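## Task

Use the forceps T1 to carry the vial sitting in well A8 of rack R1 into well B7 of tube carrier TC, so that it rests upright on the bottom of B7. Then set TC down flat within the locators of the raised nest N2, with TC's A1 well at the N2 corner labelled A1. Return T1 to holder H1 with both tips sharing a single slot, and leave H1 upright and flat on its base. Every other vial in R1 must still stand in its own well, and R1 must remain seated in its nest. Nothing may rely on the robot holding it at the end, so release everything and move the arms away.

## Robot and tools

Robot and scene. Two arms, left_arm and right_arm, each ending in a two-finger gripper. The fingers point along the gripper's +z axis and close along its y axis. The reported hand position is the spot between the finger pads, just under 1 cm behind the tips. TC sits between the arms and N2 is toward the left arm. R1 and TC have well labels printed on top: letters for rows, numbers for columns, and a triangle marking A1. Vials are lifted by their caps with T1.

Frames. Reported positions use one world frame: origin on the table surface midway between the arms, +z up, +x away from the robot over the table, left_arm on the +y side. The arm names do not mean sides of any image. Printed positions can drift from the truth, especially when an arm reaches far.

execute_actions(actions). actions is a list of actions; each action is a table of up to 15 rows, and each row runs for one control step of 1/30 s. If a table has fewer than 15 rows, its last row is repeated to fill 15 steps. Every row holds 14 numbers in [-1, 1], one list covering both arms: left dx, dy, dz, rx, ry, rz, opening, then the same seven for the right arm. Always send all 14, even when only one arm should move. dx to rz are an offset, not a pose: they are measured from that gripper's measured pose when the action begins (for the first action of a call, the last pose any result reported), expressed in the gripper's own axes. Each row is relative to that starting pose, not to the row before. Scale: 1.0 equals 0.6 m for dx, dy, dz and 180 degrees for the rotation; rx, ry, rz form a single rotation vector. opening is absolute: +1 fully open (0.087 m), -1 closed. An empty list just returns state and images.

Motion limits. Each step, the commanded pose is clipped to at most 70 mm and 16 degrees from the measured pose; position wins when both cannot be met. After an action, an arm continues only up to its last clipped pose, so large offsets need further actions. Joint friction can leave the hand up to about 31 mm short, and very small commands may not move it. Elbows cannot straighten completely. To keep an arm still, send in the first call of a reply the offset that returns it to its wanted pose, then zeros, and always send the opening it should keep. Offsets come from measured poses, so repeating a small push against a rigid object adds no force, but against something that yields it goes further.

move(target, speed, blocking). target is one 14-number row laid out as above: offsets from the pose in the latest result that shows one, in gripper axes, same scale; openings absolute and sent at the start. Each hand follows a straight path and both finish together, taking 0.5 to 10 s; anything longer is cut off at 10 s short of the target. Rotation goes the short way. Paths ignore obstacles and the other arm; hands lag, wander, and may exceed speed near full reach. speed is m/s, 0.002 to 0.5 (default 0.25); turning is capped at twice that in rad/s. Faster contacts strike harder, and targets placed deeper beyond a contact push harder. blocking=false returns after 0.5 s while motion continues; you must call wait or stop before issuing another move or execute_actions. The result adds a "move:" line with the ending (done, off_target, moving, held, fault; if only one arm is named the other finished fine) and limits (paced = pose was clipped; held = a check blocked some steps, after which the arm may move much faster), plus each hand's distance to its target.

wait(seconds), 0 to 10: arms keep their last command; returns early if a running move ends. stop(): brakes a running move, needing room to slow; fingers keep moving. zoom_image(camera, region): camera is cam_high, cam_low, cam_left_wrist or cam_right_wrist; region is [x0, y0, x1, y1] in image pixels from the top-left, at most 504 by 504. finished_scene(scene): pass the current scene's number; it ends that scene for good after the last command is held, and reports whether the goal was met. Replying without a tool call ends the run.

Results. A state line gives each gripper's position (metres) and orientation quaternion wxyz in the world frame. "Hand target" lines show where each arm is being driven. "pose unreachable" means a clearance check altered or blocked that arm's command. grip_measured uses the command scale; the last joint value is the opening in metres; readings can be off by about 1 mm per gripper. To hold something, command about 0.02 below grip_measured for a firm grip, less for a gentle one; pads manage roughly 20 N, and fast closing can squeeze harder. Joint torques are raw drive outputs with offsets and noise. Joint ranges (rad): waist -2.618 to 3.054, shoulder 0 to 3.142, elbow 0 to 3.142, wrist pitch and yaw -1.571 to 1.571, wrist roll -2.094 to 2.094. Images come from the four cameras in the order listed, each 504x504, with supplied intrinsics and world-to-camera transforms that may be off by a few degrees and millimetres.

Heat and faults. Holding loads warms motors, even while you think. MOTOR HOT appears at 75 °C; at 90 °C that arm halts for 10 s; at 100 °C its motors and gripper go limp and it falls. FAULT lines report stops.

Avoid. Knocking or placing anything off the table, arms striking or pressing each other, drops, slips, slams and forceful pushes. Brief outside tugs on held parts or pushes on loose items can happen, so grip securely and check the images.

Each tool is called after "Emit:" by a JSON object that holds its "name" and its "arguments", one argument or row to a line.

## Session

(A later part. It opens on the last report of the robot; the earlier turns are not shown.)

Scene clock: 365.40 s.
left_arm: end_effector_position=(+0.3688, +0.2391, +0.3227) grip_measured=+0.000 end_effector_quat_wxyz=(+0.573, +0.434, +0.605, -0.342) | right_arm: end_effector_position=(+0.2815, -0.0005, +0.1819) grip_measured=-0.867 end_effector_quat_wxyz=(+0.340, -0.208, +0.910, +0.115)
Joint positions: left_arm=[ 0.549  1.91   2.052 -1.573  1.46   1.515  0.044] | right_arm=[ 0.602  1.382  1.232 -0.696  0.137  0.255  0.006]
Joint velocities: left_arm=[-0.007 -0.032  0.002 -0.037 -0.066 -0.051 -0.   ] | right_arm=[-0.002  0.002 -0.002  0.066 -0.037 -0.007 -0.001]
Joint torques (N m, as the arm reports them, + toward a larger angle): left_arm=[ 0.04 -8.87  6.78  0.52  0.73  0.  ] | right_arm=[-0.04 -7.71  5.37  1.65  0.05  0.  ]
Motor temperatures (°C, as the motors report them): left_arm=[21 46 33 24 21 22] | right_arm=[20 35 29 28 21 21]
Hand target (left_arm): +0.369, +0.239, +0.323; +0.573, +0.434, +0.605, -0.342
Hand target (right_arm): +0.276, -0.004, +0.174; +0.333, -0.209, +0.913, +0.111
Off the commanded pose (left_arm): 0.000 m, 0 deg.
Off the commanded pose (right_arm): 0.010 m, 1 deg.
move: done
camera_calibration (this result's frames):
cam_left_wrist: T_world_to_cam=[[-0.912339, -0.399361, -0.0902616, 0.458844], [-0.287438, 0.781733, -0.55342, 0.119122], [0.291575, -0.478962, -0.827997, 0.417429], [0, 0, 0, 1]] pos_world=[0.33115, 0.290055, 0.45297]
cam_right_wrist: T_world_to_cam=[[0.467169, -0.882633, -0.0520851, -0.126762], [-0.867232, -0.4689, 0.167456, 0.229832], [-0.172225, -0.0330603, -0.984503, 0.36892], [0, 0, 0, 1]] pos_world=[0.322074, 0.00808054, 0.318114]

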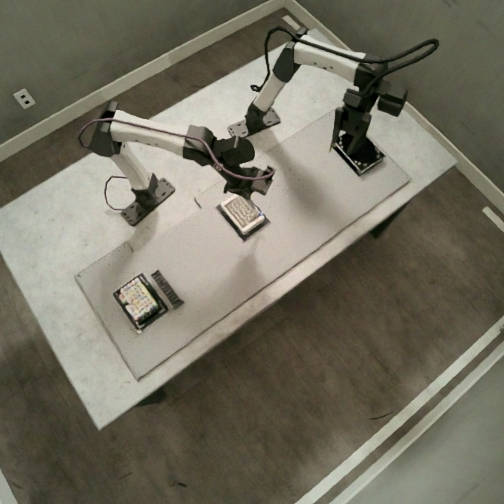

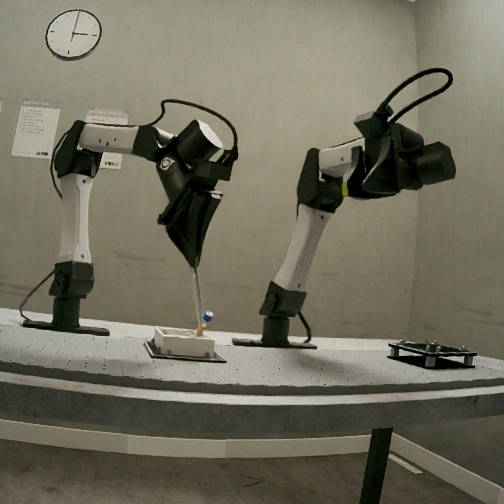

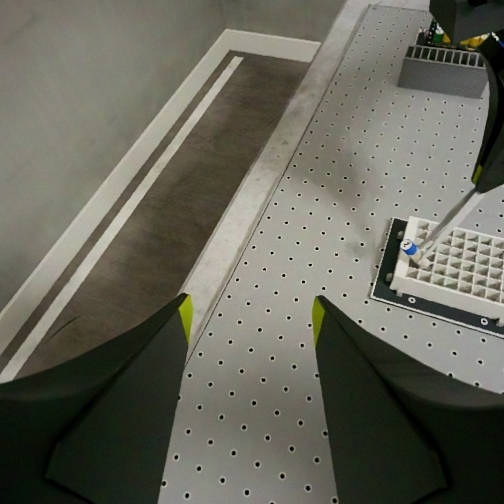

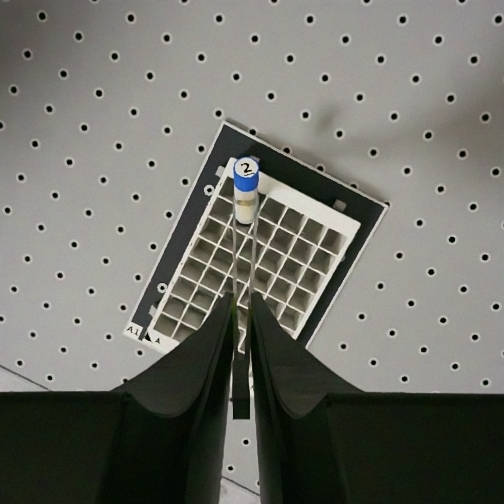

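Emit:
{"name": "move", "arguments": {
  "target": [0,0,0,0,0,0,0,0.03,0,-0.014,0,0,0,-0.87],
  "speed": 0.006
}}

Emit:
{"name": "zoom_image", "arguments": {
  "camera": "cam_left_wrist",
  "region": [354,150,504,300]
}}

Emit:
{"name": "zoom_image", "arguments": {
  "camera": "cam_right_wrist",
  "region": [150,100,350,300]
}}

Scene clock: 369.47 s.
left_arm: end_effector_position=(+0.3688, +0.2391, +0.3227) grip_measured=+0.000 end_effector_quat_wxyz=(+0.573, +0.434, +0.605, -0.342) | right_arm: end_effector_position=(+0.2699, -0.0054, +0.1815) grip_measured=-0.867 end_effector_quat_wxyz=(+0.343, -0.210, +0.908, +0.119)
Joint positions: left_arm=[ 0.549  1.91   2.052 -1.573  1.46   1.515  0.044] | right_arm=[ 0.616  1.33   1.185 -0.695  0.142  0.263  0.006]
Joint velocities: left_arm=[-0.002 -0.012 -0.012 -0.007 -0.037 -0.095  0.001] | right_arm=[ 0.012  0.017 -0.007  0.022 -0.007 -0.007  0.001]
Joint torques (N m, as the arm reports them, + toward a larger angle): left_arm=[ 0.05 -8.87  6.56  0.52  0.72  0.02] | right_arm=[ 0.2  -7.49  5.51  1.58  0.17  0.04]
Motor temperatures (°C, as the motors report them): left_arm=[21 46 33 24 21 22] | right_arm=[20 35 29 28 21 21]
Hand target (left_arm): +0.369, +0.239, +0.323; +0.573, +0.434, +0.605, -0.342
Hand target (right_arm): +0.264, -0.009, +0.176; +0.340, -0.208, +0.910, +0.115
Off the commanded pose (left_arm): 0.000 m, 0 deg.
Off the commanded pose (right_arm): 0.008 m, 1 deg.
move: done
camera_calibration (this result's frames):
cam_left_wrist: T_world_to_cam=[[-0.912339, -0.399361, -0.0902616, 0.458844], [-0.287438, 0.781733, -0.55342, 0.119122], [0.291575, -0.478962, -0.827997, 0.417429], [0, 0, 0, 1]] pos_world=[0.33115, 0.290055, 0.45297]
cam_right_wrist: T_world_to_cam=[[0.472231, -0.879696, -0.0559765, -0.126357], [-0.865516, -0.474774, 0.159598, 0.218502], [-0.166974, -0.0269185, -0.985594, 0.365188], [0, 0, 0, 1]] pos_world=[0.309764, 0.0024135, 0.317982]

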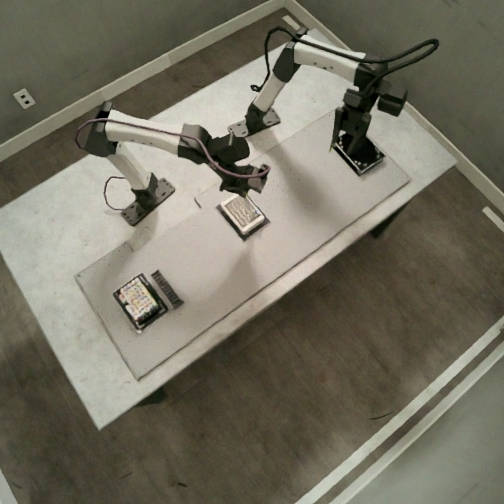

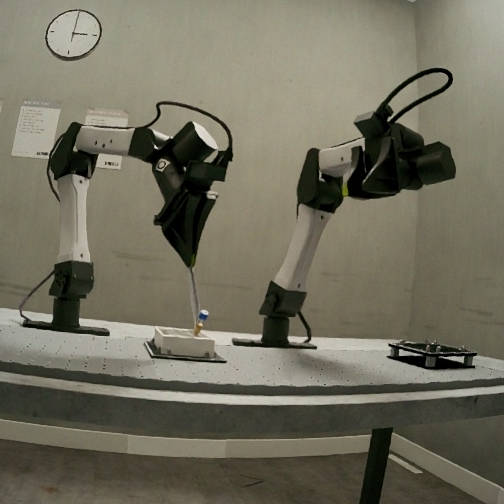

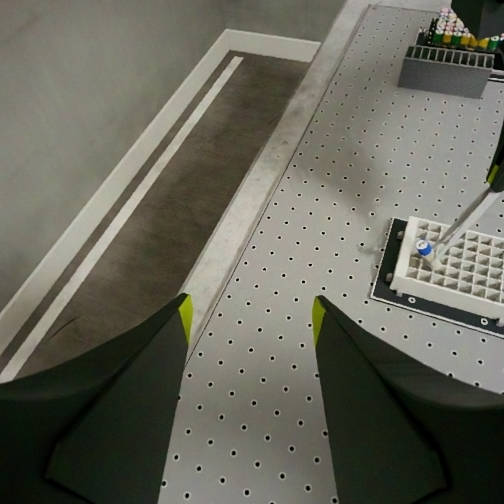

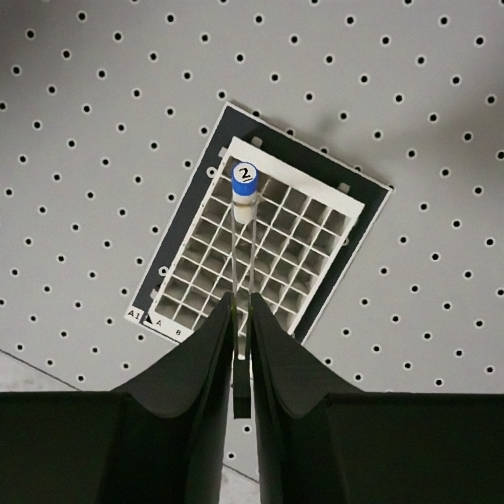

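Region (354, 150, 504, 300) of cam_left_wrist's 504x504 image, scaled by 3.360, with more detail than that image has.

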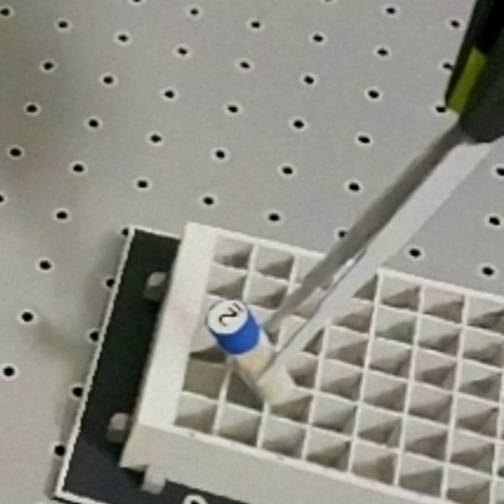

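Region (150, 100, 350, 300) of cam_right_wrist's 504x504 image, scaled by 2.520, with more detail than that image has.

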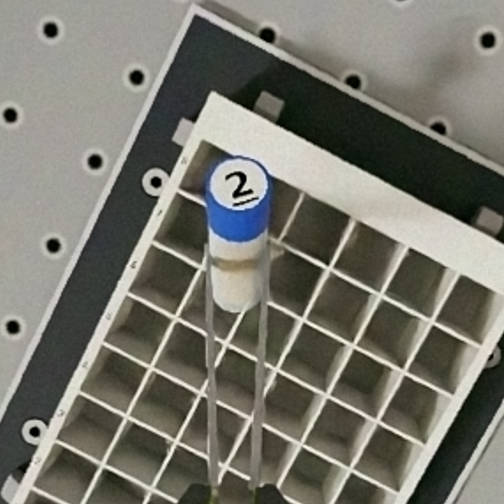

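Emit:
{"name": "move", "arguments": {
  "target": [0,0,0,0,0,0,0,-0.016,-0.014,0.013,0,0,0,-0.87],
  "speed": 0.006
}}

Emit:
{"name": "zoom_image", "arguments": {
  "camera": "cam_left_wrist",
  "region": [354,150,504,300]
}}

Emit:
{"name": "zoom_image", "arguments": {
  "camera": "cam_right_wrist",
  "region": [150,100,350,300]
}}

Scene clock: 372.73 s.
left_arm: end_effector_position=(+0.3688, +0.2391, +0.3227) grip_measured=+0.000 end_effector_quat_wxyz=(+0.573, +0.434, +0.605, -0.342) | right_arm: end_effector_position=(+0.2778, -0.0119, +0.1776) grip_measured=-0.867 end_effector_quat_wxyz=(+0.339, -0.208, +0.910, +0.114)
Joint positions: left_arm=[ 0.549  1.91   2.052 -1.573  1.46   1.515  0.044] | right_arm=[ 0.581  1.343  1.185 -0.69   0.125  0.239  0.006]
Joint velocities: left_arm=[-0.017  0.002 -0.012 -0.007  0.066  0.022 -0.001] | right_arm=[ 0.007 -0.002 -0.007 -0.066  0.007  0.007  0.   ]
Joint torques (N m, as the arm reports them, + toward a larger angle): left_arm=[ 0.06 -8.82  6.85  0.52  0.73  0.  ] | right_arm=[-1.19 -4.54 10.06  1.65 -0.08 -0.13]
Motor temperatures (°C, as the motors report them): left_arm=[21 46 33 24 21 22] | right_arm=[20 35 29 29 21 21]
Hand target (left_arm): +0.369, +0.239, +0.323; +0.573, +0.434, +0.605, -0.342
Hand target (right_arm): +0.285, -0.007, +0.182; +0.343, -0.210, +0.908, +0.119
Off the commanded pose (left_arm): 0.000 m, 0 deg.
Off the commanded pose (right_arm): 0.009 m, 1 deg.
move: done
camera_calibration (this result's frames):
cam_left_wrist: T_world_to_cam=[[-0.912339, -0.399361, -0.0902616, 0.458844], [-0.287438, 0.781733, -0.55342, 0.119122], [0.291575, -0.478962, -0.827997, 0.417429], [0, 0, 0, 1]] pos_world=[0.33115, 0.290055, 0.45297]
cam_right_wrist: T_world_to_cam=[[0.466232, -0.883247, -0.0500355, -0.13543], [-0.8675, -0.467541, 0.169847, 0.22173], [-0.173411, -0.0357823, -0.984199, 0.363923], [0, 0, 0, 1]] pos_world=[0.3186, -0.00292855, 0.313736]

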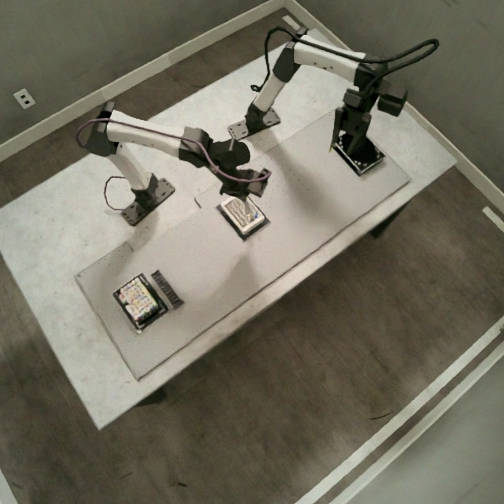

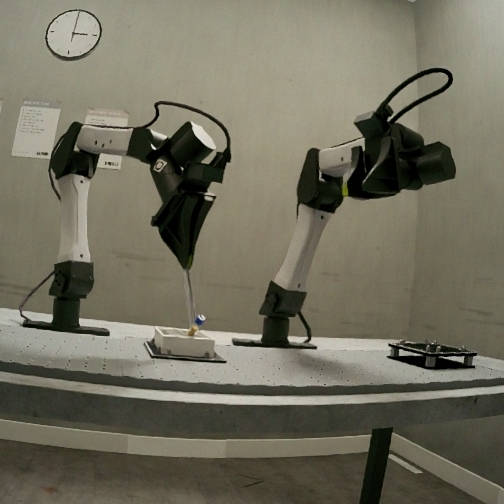

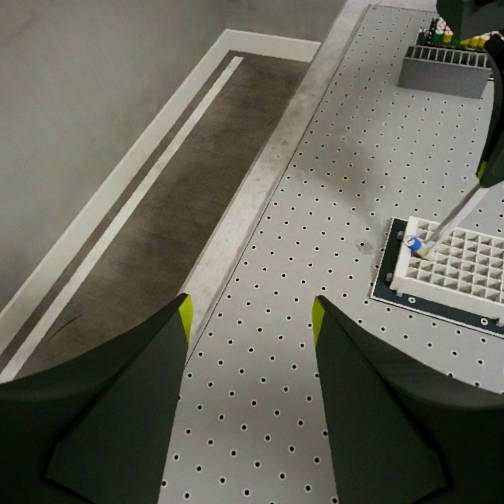

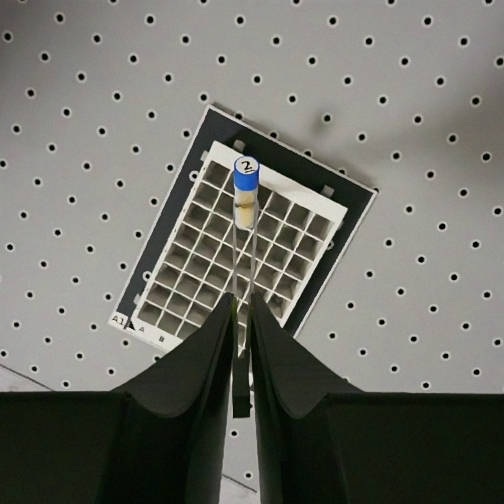

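Region (354, 150, 504, 300) of cam_left_wrist's 504x504 image, scaled by 3.360, with more detail than that image has.

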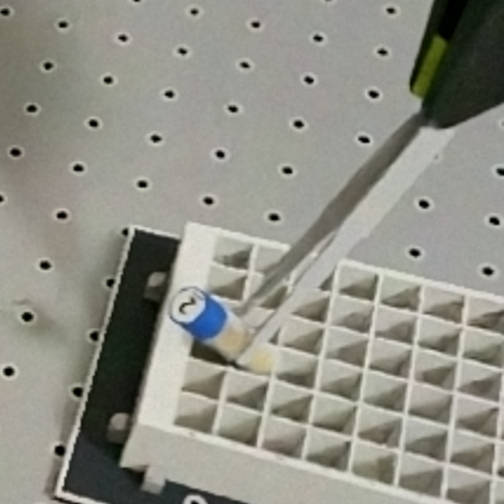

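Region (150, 100, 350, 300) of cam_right_wrist's 504x504 image, scaled by 2.520, with more detail than that image has.

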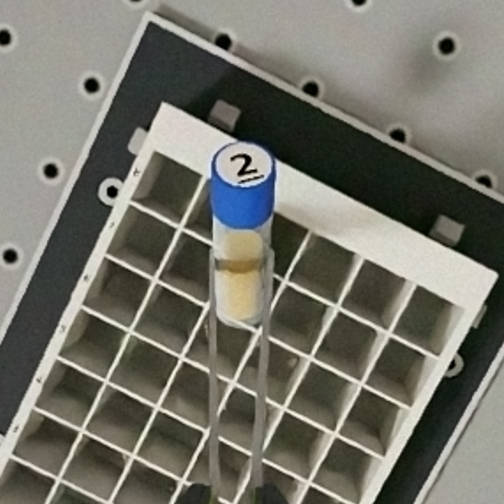

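Emit:
{"name": "move", "arguments": {
  "target": [0,0,0,0,0,0,0,-0.015,0,-0.02,0,0,0,-0.87],
  "speed": 0.015
}}

Emit:
{"name": "move", "arguments": {
  "target": [0,0,0,0,0,0,0,-0.065,0,0.055,0,0,0,-0.87],
  "speed": 0.02
}}

Emit:
{"name": "move", "arguments": {
  "target": [0,0,0,0,0,0,0,0.035,0,0.038,0,0,0,-0.87],
  "speed": 0.015
}}

Emit:
{"name": "move", "arguments": {
  "target": [0,0,0,0,0,0,0,0.035,0,-0.027,0,0,0,-0.87],
  "speed": 0.008
}}

Emit:
{"name": "zoom_image", "arguments": {
  "camera": "cam_left_wrist",
  "region": [304,150,504,350]
}}

Scene clock: 374.97 s.
left_arm: end_effector_position=(+0.3688, +0.2391, +0.3227) grip_measured=+0.000 end_effector_quat_wxyz=(+0.573, +0.434, +0.605, -0.342) | right_arm: end_effector_position=(+0.2778, -0.0119, +0.1879) grip_measured=-0.867 end_effector_quat_wxyz=(+0.341, -0.208, +0.910, +0.115)
Joint positions: left_arm=[ 0.549  1.91   2.052 -1.573  1.46   1.515  0.044] | right_arm=[ 0.581  1.343  1.224 -0.724  0.125  0.239  0.006]
Joint velocities: left_arm=[-0.017 -0.017 -0.007 -0.037  0.007  0.022 -0.   ] | right_arm=[-0.007  0.007 -0.007  0.007  0.007 -0.022  0.001]
Joint torques (N m, as the arm reports them, + toward a larger angle): left_arm=[-0.05 -8.92  6.77  0.55  0.73  0.01] | right_arm=[-0.74 -6.18  9.62  1.46 -0.01 -0.09]
Motor temperatures (°C, as the motors report them): left_arm=[21 46 33 24 21 22] | right_arm=[20 34 30 28 21 21]
Hand target (left_arm): +0.369, +0.239, +0.323; +0.573, +0.434, +0.605, -0.342
Hand target (right_arm): +0.277, -0.013, +0.192; +0.339, -0.208, +0.910, +0.114
Off the commanded pose (left_arm): 0.000 m, 0 deg.
Off the commanded pose (right_arm): 0.005 m, 0 deg.
move: done
camera_calibration (this result's frames):
cam_left_wrist: T_world_to_cam=[[-0.912339, -0.399361, -0.0902616, 0.458844], [-0.287438, 0.781733, -0.55342, 0.119122], [0.291575, -0.478962, -0.827997, 0.417429], [0, 0, 0, 1]] pos_world=[0.33115, 0.290055, 0.45297]
cam_right_wrist: T_world_to_cam=[[0.466645, -0.882983, -0.0508165, -0.134918], [-0.867912, -0.468223, 0.165816, 0.220745], [-0.170207, -0.0332732, -0.984846, 0.373336], [0, 0, 0, 1]] pos_world=[0.318091, -0.00335068, 0.32422]

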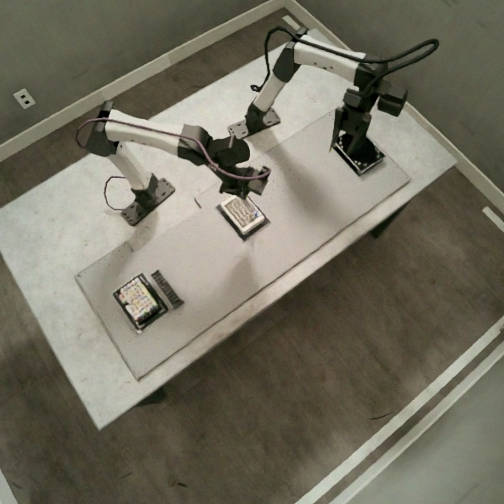

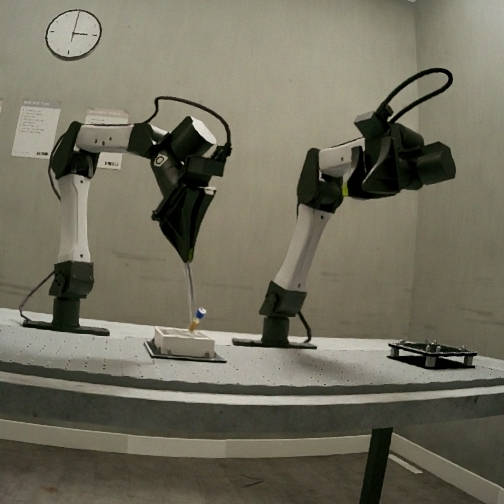

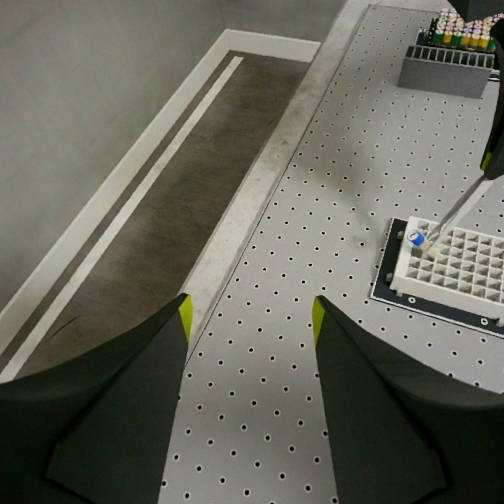

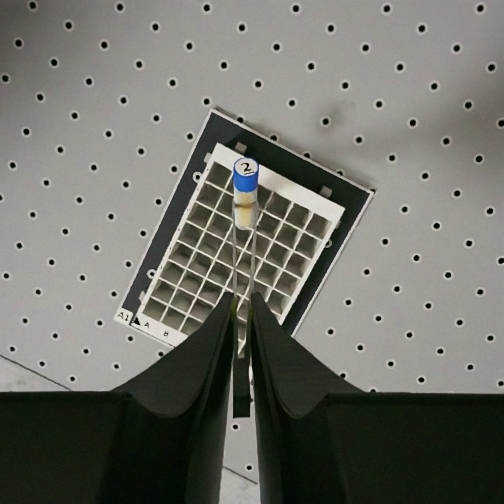

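Scene clock: 377.73 s.
left_arm: end_effector_position=(+0.3688, +0.2391, +0.3227) grip_measured=+0.000 end_effector_quat_wxyz=(+0.573, +0.434, +0.605, -0.342) | right_arm: end_effector_position=(+0.3163, +0.0071, +0.1883) grip_measured=-0.867 end_effector_quat_wxyz=(+0.339, -0.206, +0.911, +0.111)
Joint positions: left_arm=[ 0.549  1.91   2.052 -1.573  1.46   1.515  0.044] | right_arm=[ 0.545  1.506  1.366 -0.708  0.107  0.215  0.006]
Joint velocities: left_arm=[-0.017 -0.017 -0.037  0.022  0.037  0.037  0.001] | right_arm=[-0.022  0.007  0.007  0.007  0.007 -0.095  0.   ]
Joint torques (N m, as the arm reports them, + toward a larger angle): left_arm=[ 0.09 -8.88  6.77  0.52  0.7   0.02] | right_arm=[-1.47 -6.22  9.65  1.7  -0.08 -0.2 ]
Motor temperatures (°C, as the motors report them): left_arm=[21 46 33 24 21 22] | right_arm=[20 34 30 29 21 21]
Hand target (left_arm): +0.369, +0.239, +0.323; +0.573, +0.434, +0.605, -0.342
Hand target (right_arm): +0.323, +0.011, +0.189; +0.341, -0.208, +0.909, +0.114
Off the commanded pose (left_arm): 0.000 m, 0 deg.
Off the commanded pose (right_arm): 0.008 m, 1 deg.
move: done
camera_calibration (this result's frames):
cam_left_wrist: T_world_to_cam=[[-0.912339, -0.399361, -0.0902616, 0.458844], [-0.287438, 0.781733, -0.55342, 0.119122], [0.291575, -0.478962, -0.827997, 0.417429], [0, 0, 0, 1]] pos_world=[0.33115, 0.290055, 0.45297]
cam_right_wrist: T_world_to_cam=[[0.461069, -0.886126, -0.0468517, -0.135025], [-0.87013, -0.461839, 0.171981, 0.262533], [-0.174035, -0.0385281, -0.983985, 0.38201], [0, 0, 0, 1]] pos_world=[0.357177, 0.016317, 0.324415]

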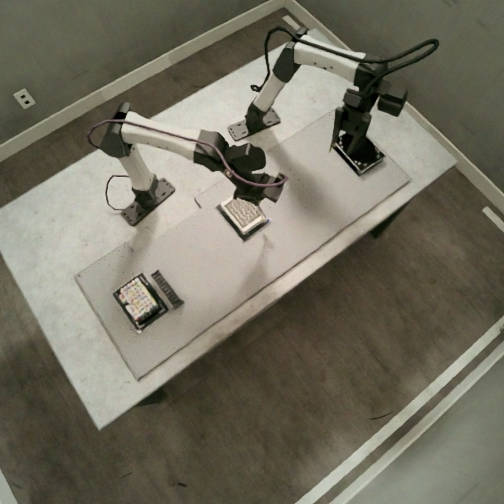

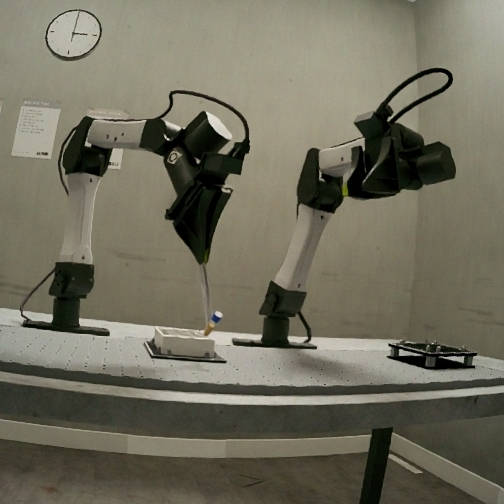

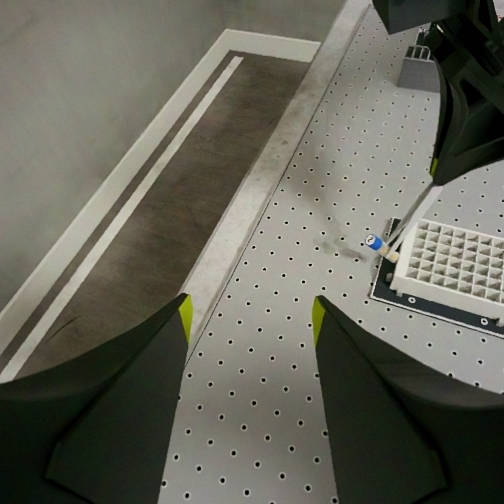

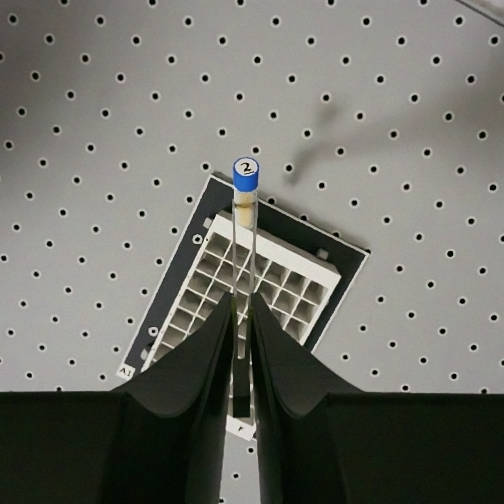

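Scene clock: 380.03 s.
left_arm: end_effector_position=(+0.3688, +0.2391, +0.3227) grip_measured=+0.000 end_effector_quat_wxyz=(+0.573, +0.434, +0.605, -0.342) | right_arm: end_effector_position=(+0.3183, +0.0088, +0.1640) grip_measured=-0.867 end_effector_quat_wxyz=(+0.342, -0.206, +0.910, +0.112)
Joint positions: left_arm=[ 0.549  1.91   2.052 -1.573  1.46   1.515  0.044] | right_arm=[ 0.545  1.506  1.266 -0.602  0.107  0.215  0.006]
Joint velocities: left_arm=[-0.012 -0.002  0.017  0.022 -0.022 -0.022  0.   ] | right_arm=[-0.012 -0.002 -0.007 -0.037 -0.066  0.037 -0.   ]
Joint torques (N m, as the arm reports them, + toward a larger angle): left_arm=[ 0.09 -8.86  6.82  0.54  0.73  0.01] | right_arm=[-0.15 -8.44  5.75  1.65  0.03  0.  ]
Motor temperatures (°C, as the motors report them): left_arm=[21 46 33 24 21 22] | right_arm=[20 34 30 29 21 21]
Hand target (left_arm): +0.369, +0.239, +0.323; +0.573, +0.434, +0.605, -0.342
Hand target (right_arm): +0.315, +0.008, +0.157; +0.339, -0.206, +0.911, +0.111
Off the commanded pose (left_arm): 0.000 m, 0 deg.
Off the commanded pose (right_arm): 0.007 m, 0 deg.
move: done
camera_calibration (this result's frames):
cam_left_wrist: T_world_to_cam=[[-0.912339, -0.399361, -0.0902616, 0.458844], [-0.287438, 0.781733, -0.55342, 0.119122], [0.291575, -0.478962, -0.827997, 0.417429], [0, 0, 0, 1]] pos_world=[0.33115, 0.290055, 0.45297]
cam_right_wrist: T_world_to_cam=[[0.461305, -0.885928, -0.0482644, -0.135428], [-0.870968, -0.462544, 0.165732, 0.270572], [-0.169151, -0.0344162, -0.984989, 0.357102], [0, 0, 0, 1]] pos_world=[0.358537, 0.017462, 0.300363]

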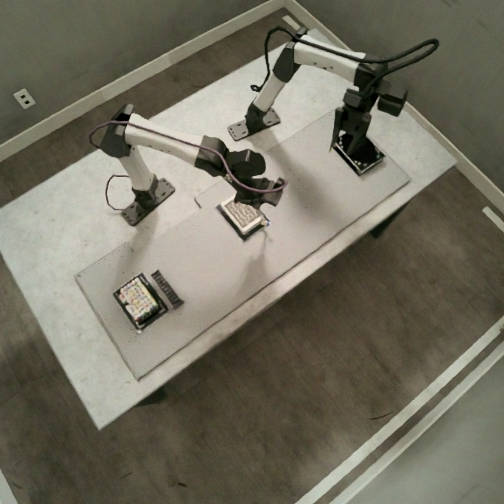

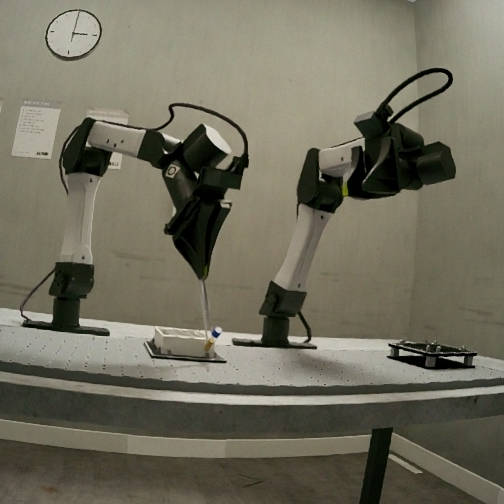

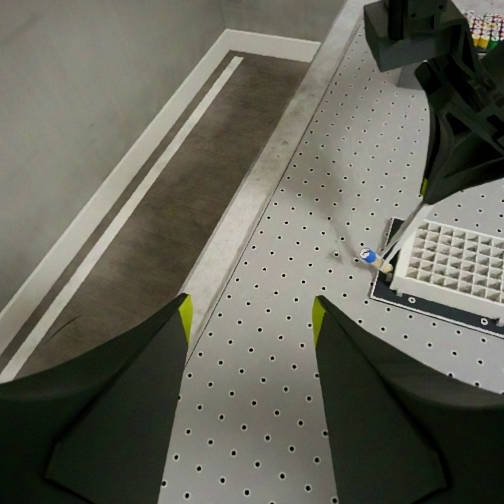

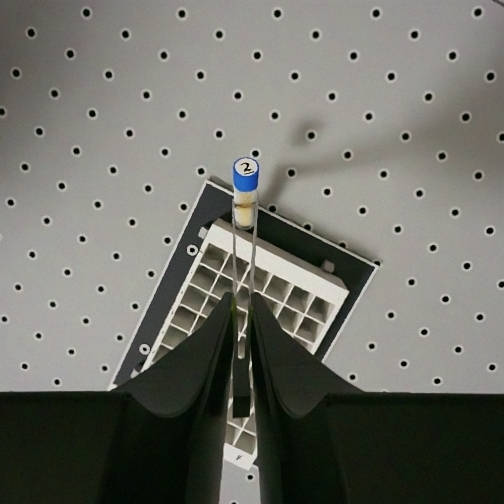

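Scene clock: 383.57 s.
left_arm: end_effector_position=(+0.3688, +0.2391, +0.3227) grip_measured=+0.000 end_effector_quat_wxyz=(+0.573, +0.434, +0.605, -0.342) | right_arm: end_effector_position=(+0.3024, +0.0009, +0.1677) grip_measured=-0.867 end_effector_quat_wxyz=(+0.348, -0.207, +0.907, +0.117)
Joint positions: left_arm=[ 0.549  1.91   2.052 -1.573  1.46   1.515  0.044] | right_arm=[ 0.559  1.427  1.202 -0.601  0.113  0.221  0.006]
Joint velocities: left_arm=[-0.007  0.002 -0.007 -0.022 -0.051 -0.022  0.001] | right_arm=[ 0.007  0.002  0.007 -0.007 -0.051  0.007 -0.   ]
Joint torques (N m, as the arm reports them, + toward a larger angle): left_arm=[ 0.09 -8.9   6.81  0.52  0.77  0.03] | right_arm=[ 0.08 -8.79  5.77  1.56  0.08  0.09]
Motor temperatures (°C, as the motors report them): left_arm=[21 46 33 24 21 22] | right_arm=[20 34 30 29 21 21]
Hand target (left_arm): +0.369, +0.239, +0.323; +0.573, +0.434, +0.605, -0.342
Hand target (right_arm): +0.295, -0.003, +0.162; +0.341, -0.206, +0.910, +0.113
Off the commanded pose (left_arm): 0.000 m, 0 deg.
Off the commanded pose (right_arm): 0.010 m, 1 deg.
move: done
camera_calibration (this result's frames):
cam_left_wrist: T_world_to_cam=[[-0.912339, -0.399361, -0.0902616, 0.458844], [-0.287438, 0.781733, -0.55342, 0.119122], [0.291575, -0.478962, -0.827997, 0.417429], [0, 0, 0, 1]] pos_world=[0.33115, 0.290055, 0.45297]
cam_right_wrist: T_world_to_cam=[[0.465996, -0.883296, -0.0513493, -0.13577], [-0.870794, -0.468134, 0.150228, 0.254964], [-0.156734, -0.0252909, -0.987317, 0.354364], [0, 0, 0, 1]] pos_world=[0.34083, 0.00839389, 0.304595]

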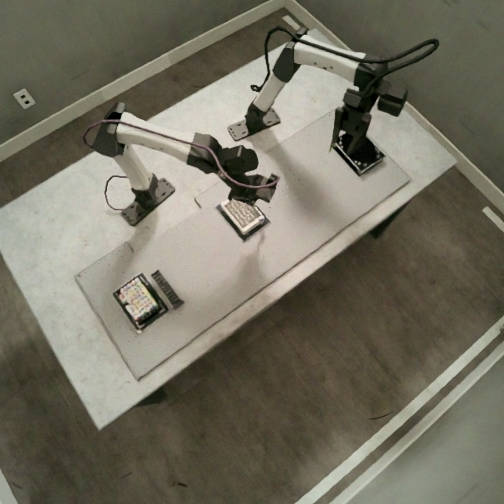

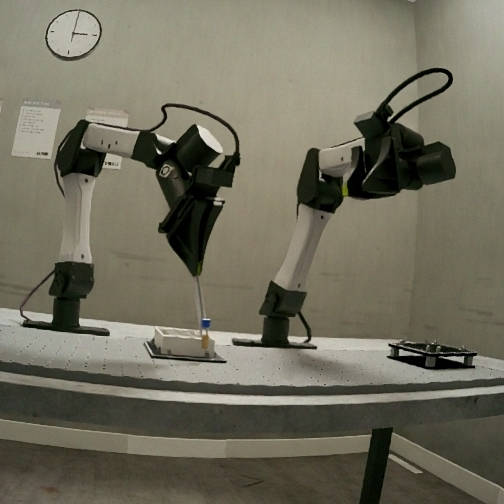

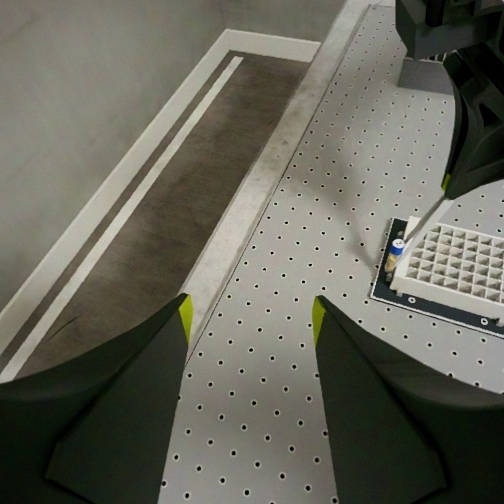

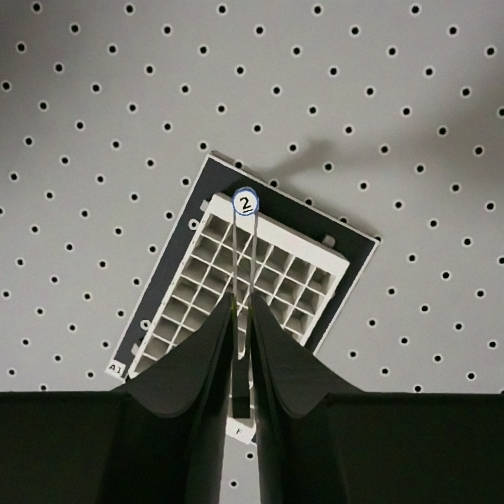

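Region (304, 150, 504, 350) of cam_left_wrist's 504x504 image, scaled by 2.520, with more detail than that image has.

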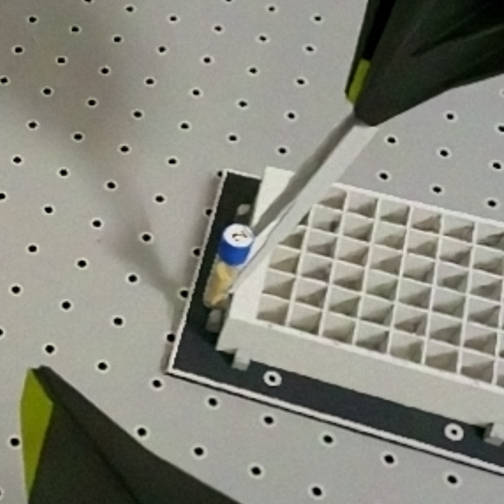

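Emit:
{"name": "move", "arguments": {
  "target": [0,0,0,0,0,0,0,-0.024,0,-0.027,0,0,0,-0.87],
  "speed": 0.012
}}

Emit:
{"name": "move", "arguments": {
  "target": [0,0,0,0,0,0,0,0.053,0.028,-0.042,0,0,0,-0.87],
  "speed": 0.012
}}

Emit:
{"name": "zoom_image", "arguments": {
  "camera": "cam_left_wrist",
  "region": [354,150,504,300]
}}

Emit:
{"name": "zoom_image", "arguments": {
  "camera": "cam_right_wrist",
  "region": [150,100,350,300]
}}

Scene clock: 386.53 s.
left_arm: end_effector_position=(+0.3688, +0.2391, +0.3227) grip_measured=+0.000 end_effector_quat_wxyz=(+0.573, +0.434, +0.605, -0.342) | right_arm: end_effector_position=(+0.3026, +0.0011, +0.1850) grip_measured=-0.867 end_effector_quat_wxyz=(+0.350, -0.206, +0.906, +0.118)
Joint positions: left_arm=[ 0.549  1.91   2.052 -1.573  1.46   1.515  0.044] | right_arm=[ 0.559  1.427  1.268 -0.662  0.114  0.222  0.006]
Joint velocities: left_arm=[-0.007  0.012 -0.012  0.022 -0.037  0.022 -0.   ] | right_arm=[-0.007  0.002 -0.007  0.007 -0.022 -0.007 -0.   ]
Joint torques (N m, as the arm reports them, + toward a larger angle): left_arm=[ 0.1  -8.87  6.75  0.52  0.73  0.04] | right_arm=[-0.91 -7.    9.65  1.46 -0.03 -0.1 ]
Motor temperatures (°C, as the motors report them): left_arm=[21 46 33 24 21 22] | right_arm=[20 34 30 29 21 21]
Hand target (left_arm): +0.369, +0.239, +0.323; +0.573, +0.434, +0.605, -0.342
Hand target (right_arm): +0.303, -0.001, +0.189; +0.348, -0.207, +0.907, +0.116
Off the commanded pose (left_arm): 0.000 m, 0 deg.
Off the commanded pose (right_arm): 0.005 m, 0 deg.
move: done
camera_calibration (this result's frames):
cam_left_wrist: T_world_to_cam=[[-0.912339, -0.399361, -0.0902616, 0.458844], [-0.287438, 0.781733, -0.55342, 0.119122], [0.291575, -0.478962, -0.827997, 0.417429], [0, 0, 0, 1]] pos_world=[0.33115, 0.290055, 0.45297]
cam_right_wrist: T_world_to_cam=[[0.465718, -0.883377, -0.0524577, -0.134587], [-0.871607, -0.468147, 0.145395, 0.253748], [-0.152997, -0.0219907, -0.987982, 0.370491], [0, 0, 0, 1]] pos_world=[0.340532, 0.00804752, 0.322085]

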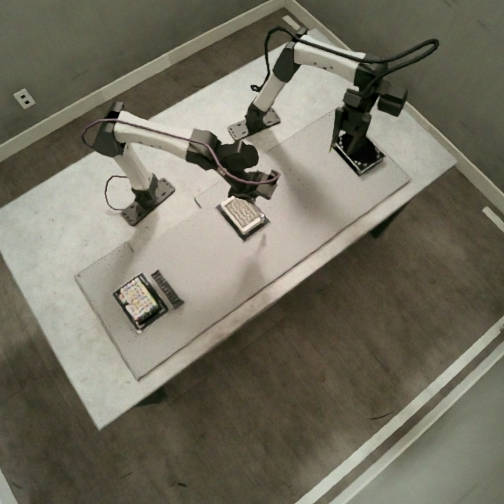

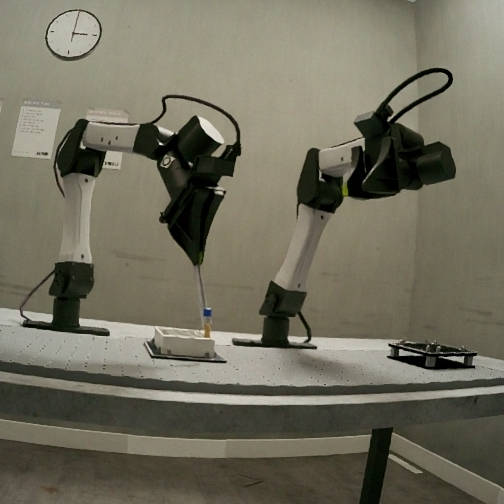

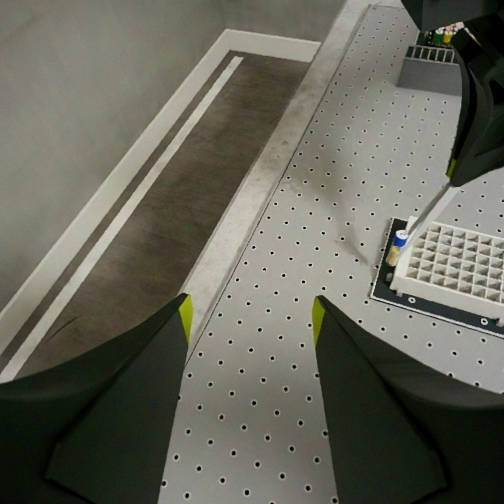

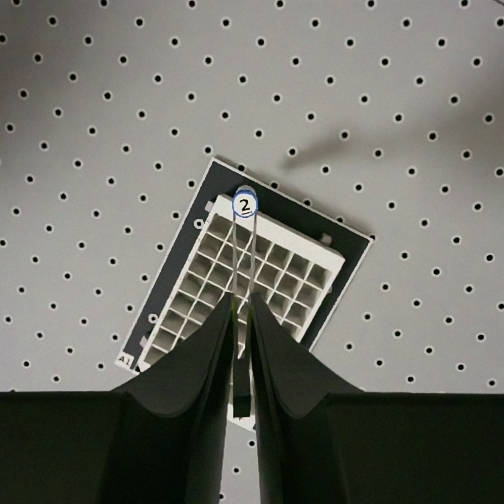

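Scene clock: 390.40 s.
left_arm: end_effector_position=(+0.3688, +0.2391, +0.3227) grip_measured=+0.000 end_effector_quat_wxyz=(+0.573, +0.434, +0.605, -0.342) | right_arm: end_effector_position=(+0.2673, +0.0050, +0.1906) grip_measured=-0.867 end_effector_quat_wxyz=(+0.360, -0.206, +0.901, +0.127)
Joint positions: left_arm=[ 0.549  1.91   2.052 -1.573  1.46   1.515  0.044] | right_arm=[ 0.655  1.321  1.192 -0.674  0.172  0.289  0.006]
Joint velocities: left_arm=[ 0.022  0.002 -0.002 -0.022  0.022 -0.037  0.   ] | right_arm=[-0.007 -0.002 -0.007 -0.037  0.007  0.007 -0.001]
Joint torques (N m, as the arm reports them, + toward a larger angle): left_arm=[ 0.04 -8.85  6.67  0.52  0.75  0.  ] | right_arm=[ 0.13 -7.5   5.7   1.52  0.05  0.02]
Motor temperatures (°C, as the motors report them): left_arm=[21 47 33 24 21 22] | right_arm=[20 34 30 29 21 21]
Hand target (left_arm): +0.369, +0.239, +0.323; +0.573, +0.434, +0.605, -0.342
Hand target (right_arm): +0.259, -0.002, +0.183; +0.349, -0.206, +0.906, +0.118
Off the commanded pose (left_arm): 0.000 m, 0 deg.
Off the commanded pose (right_arm): 0.014 m, 2 deg.
move: off_target (right_arm)
camera_calibration (this result's frames):
cam_left_wrist: T_world_to_cam=[[-0.912339, -0.399361, -0.0902616, 0.458844], [-0.287438, 0.781733, -0.55342, 0.119122], [0.291575, -0.478962, -0.827997, 0.417429], [0, 0, 0, 1]] pos_world=[0.33115, 0.290055, 0.45297]
cam_right_wrist: T_world_to_cam=[[0.473082, -0.878711, -0.0637261, -0.114183], [-0.870527, -0.477354, 0.119655, 0.22866], [-0.135562, -0.00113119, -0.990768, 0.366472], [0, 0, 0, 1]] pos_world=[0.302752, 0.00923236, 0.328452]

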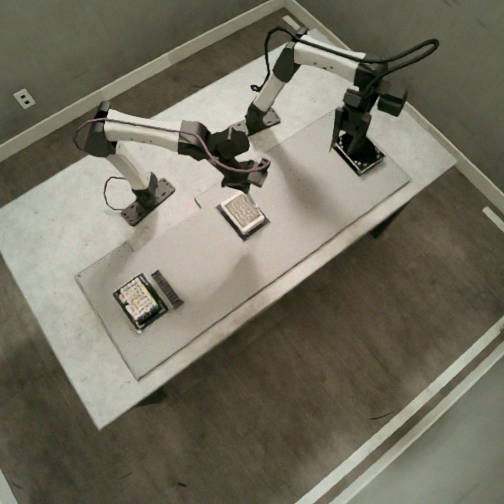

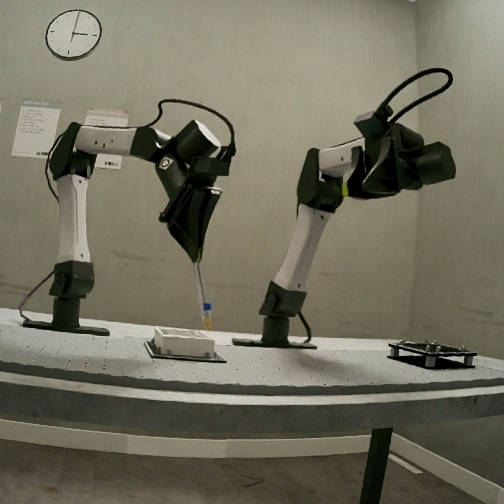

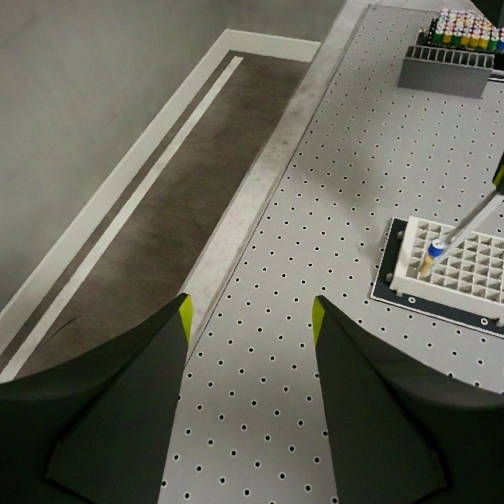

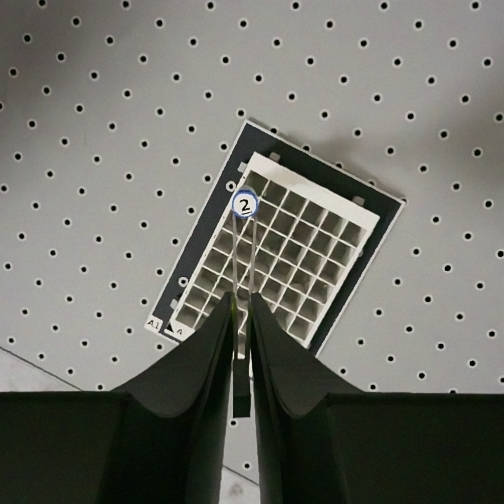

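Region (354, 150, 504, 300) of cam_left_wrist's 504x504 image, scaled by 3.360, with more detail than that image has.

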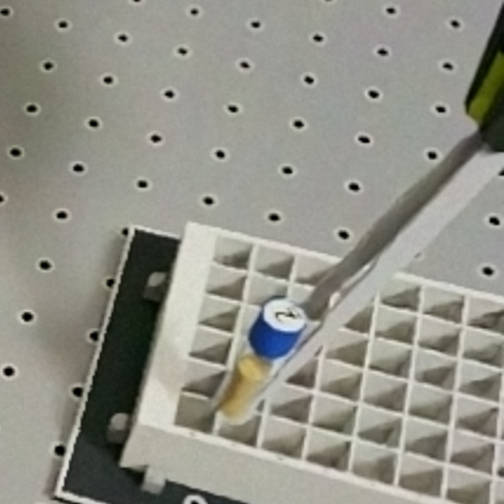

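Region (150, 100, 350, 300) of cam_right_wrist's 504x504 image, scaled by 2.520, with more detail than that image has.

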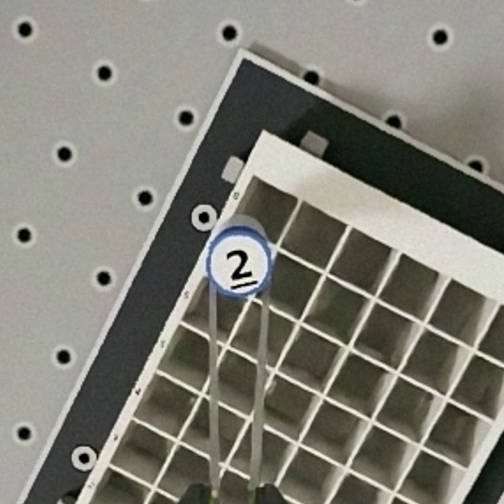

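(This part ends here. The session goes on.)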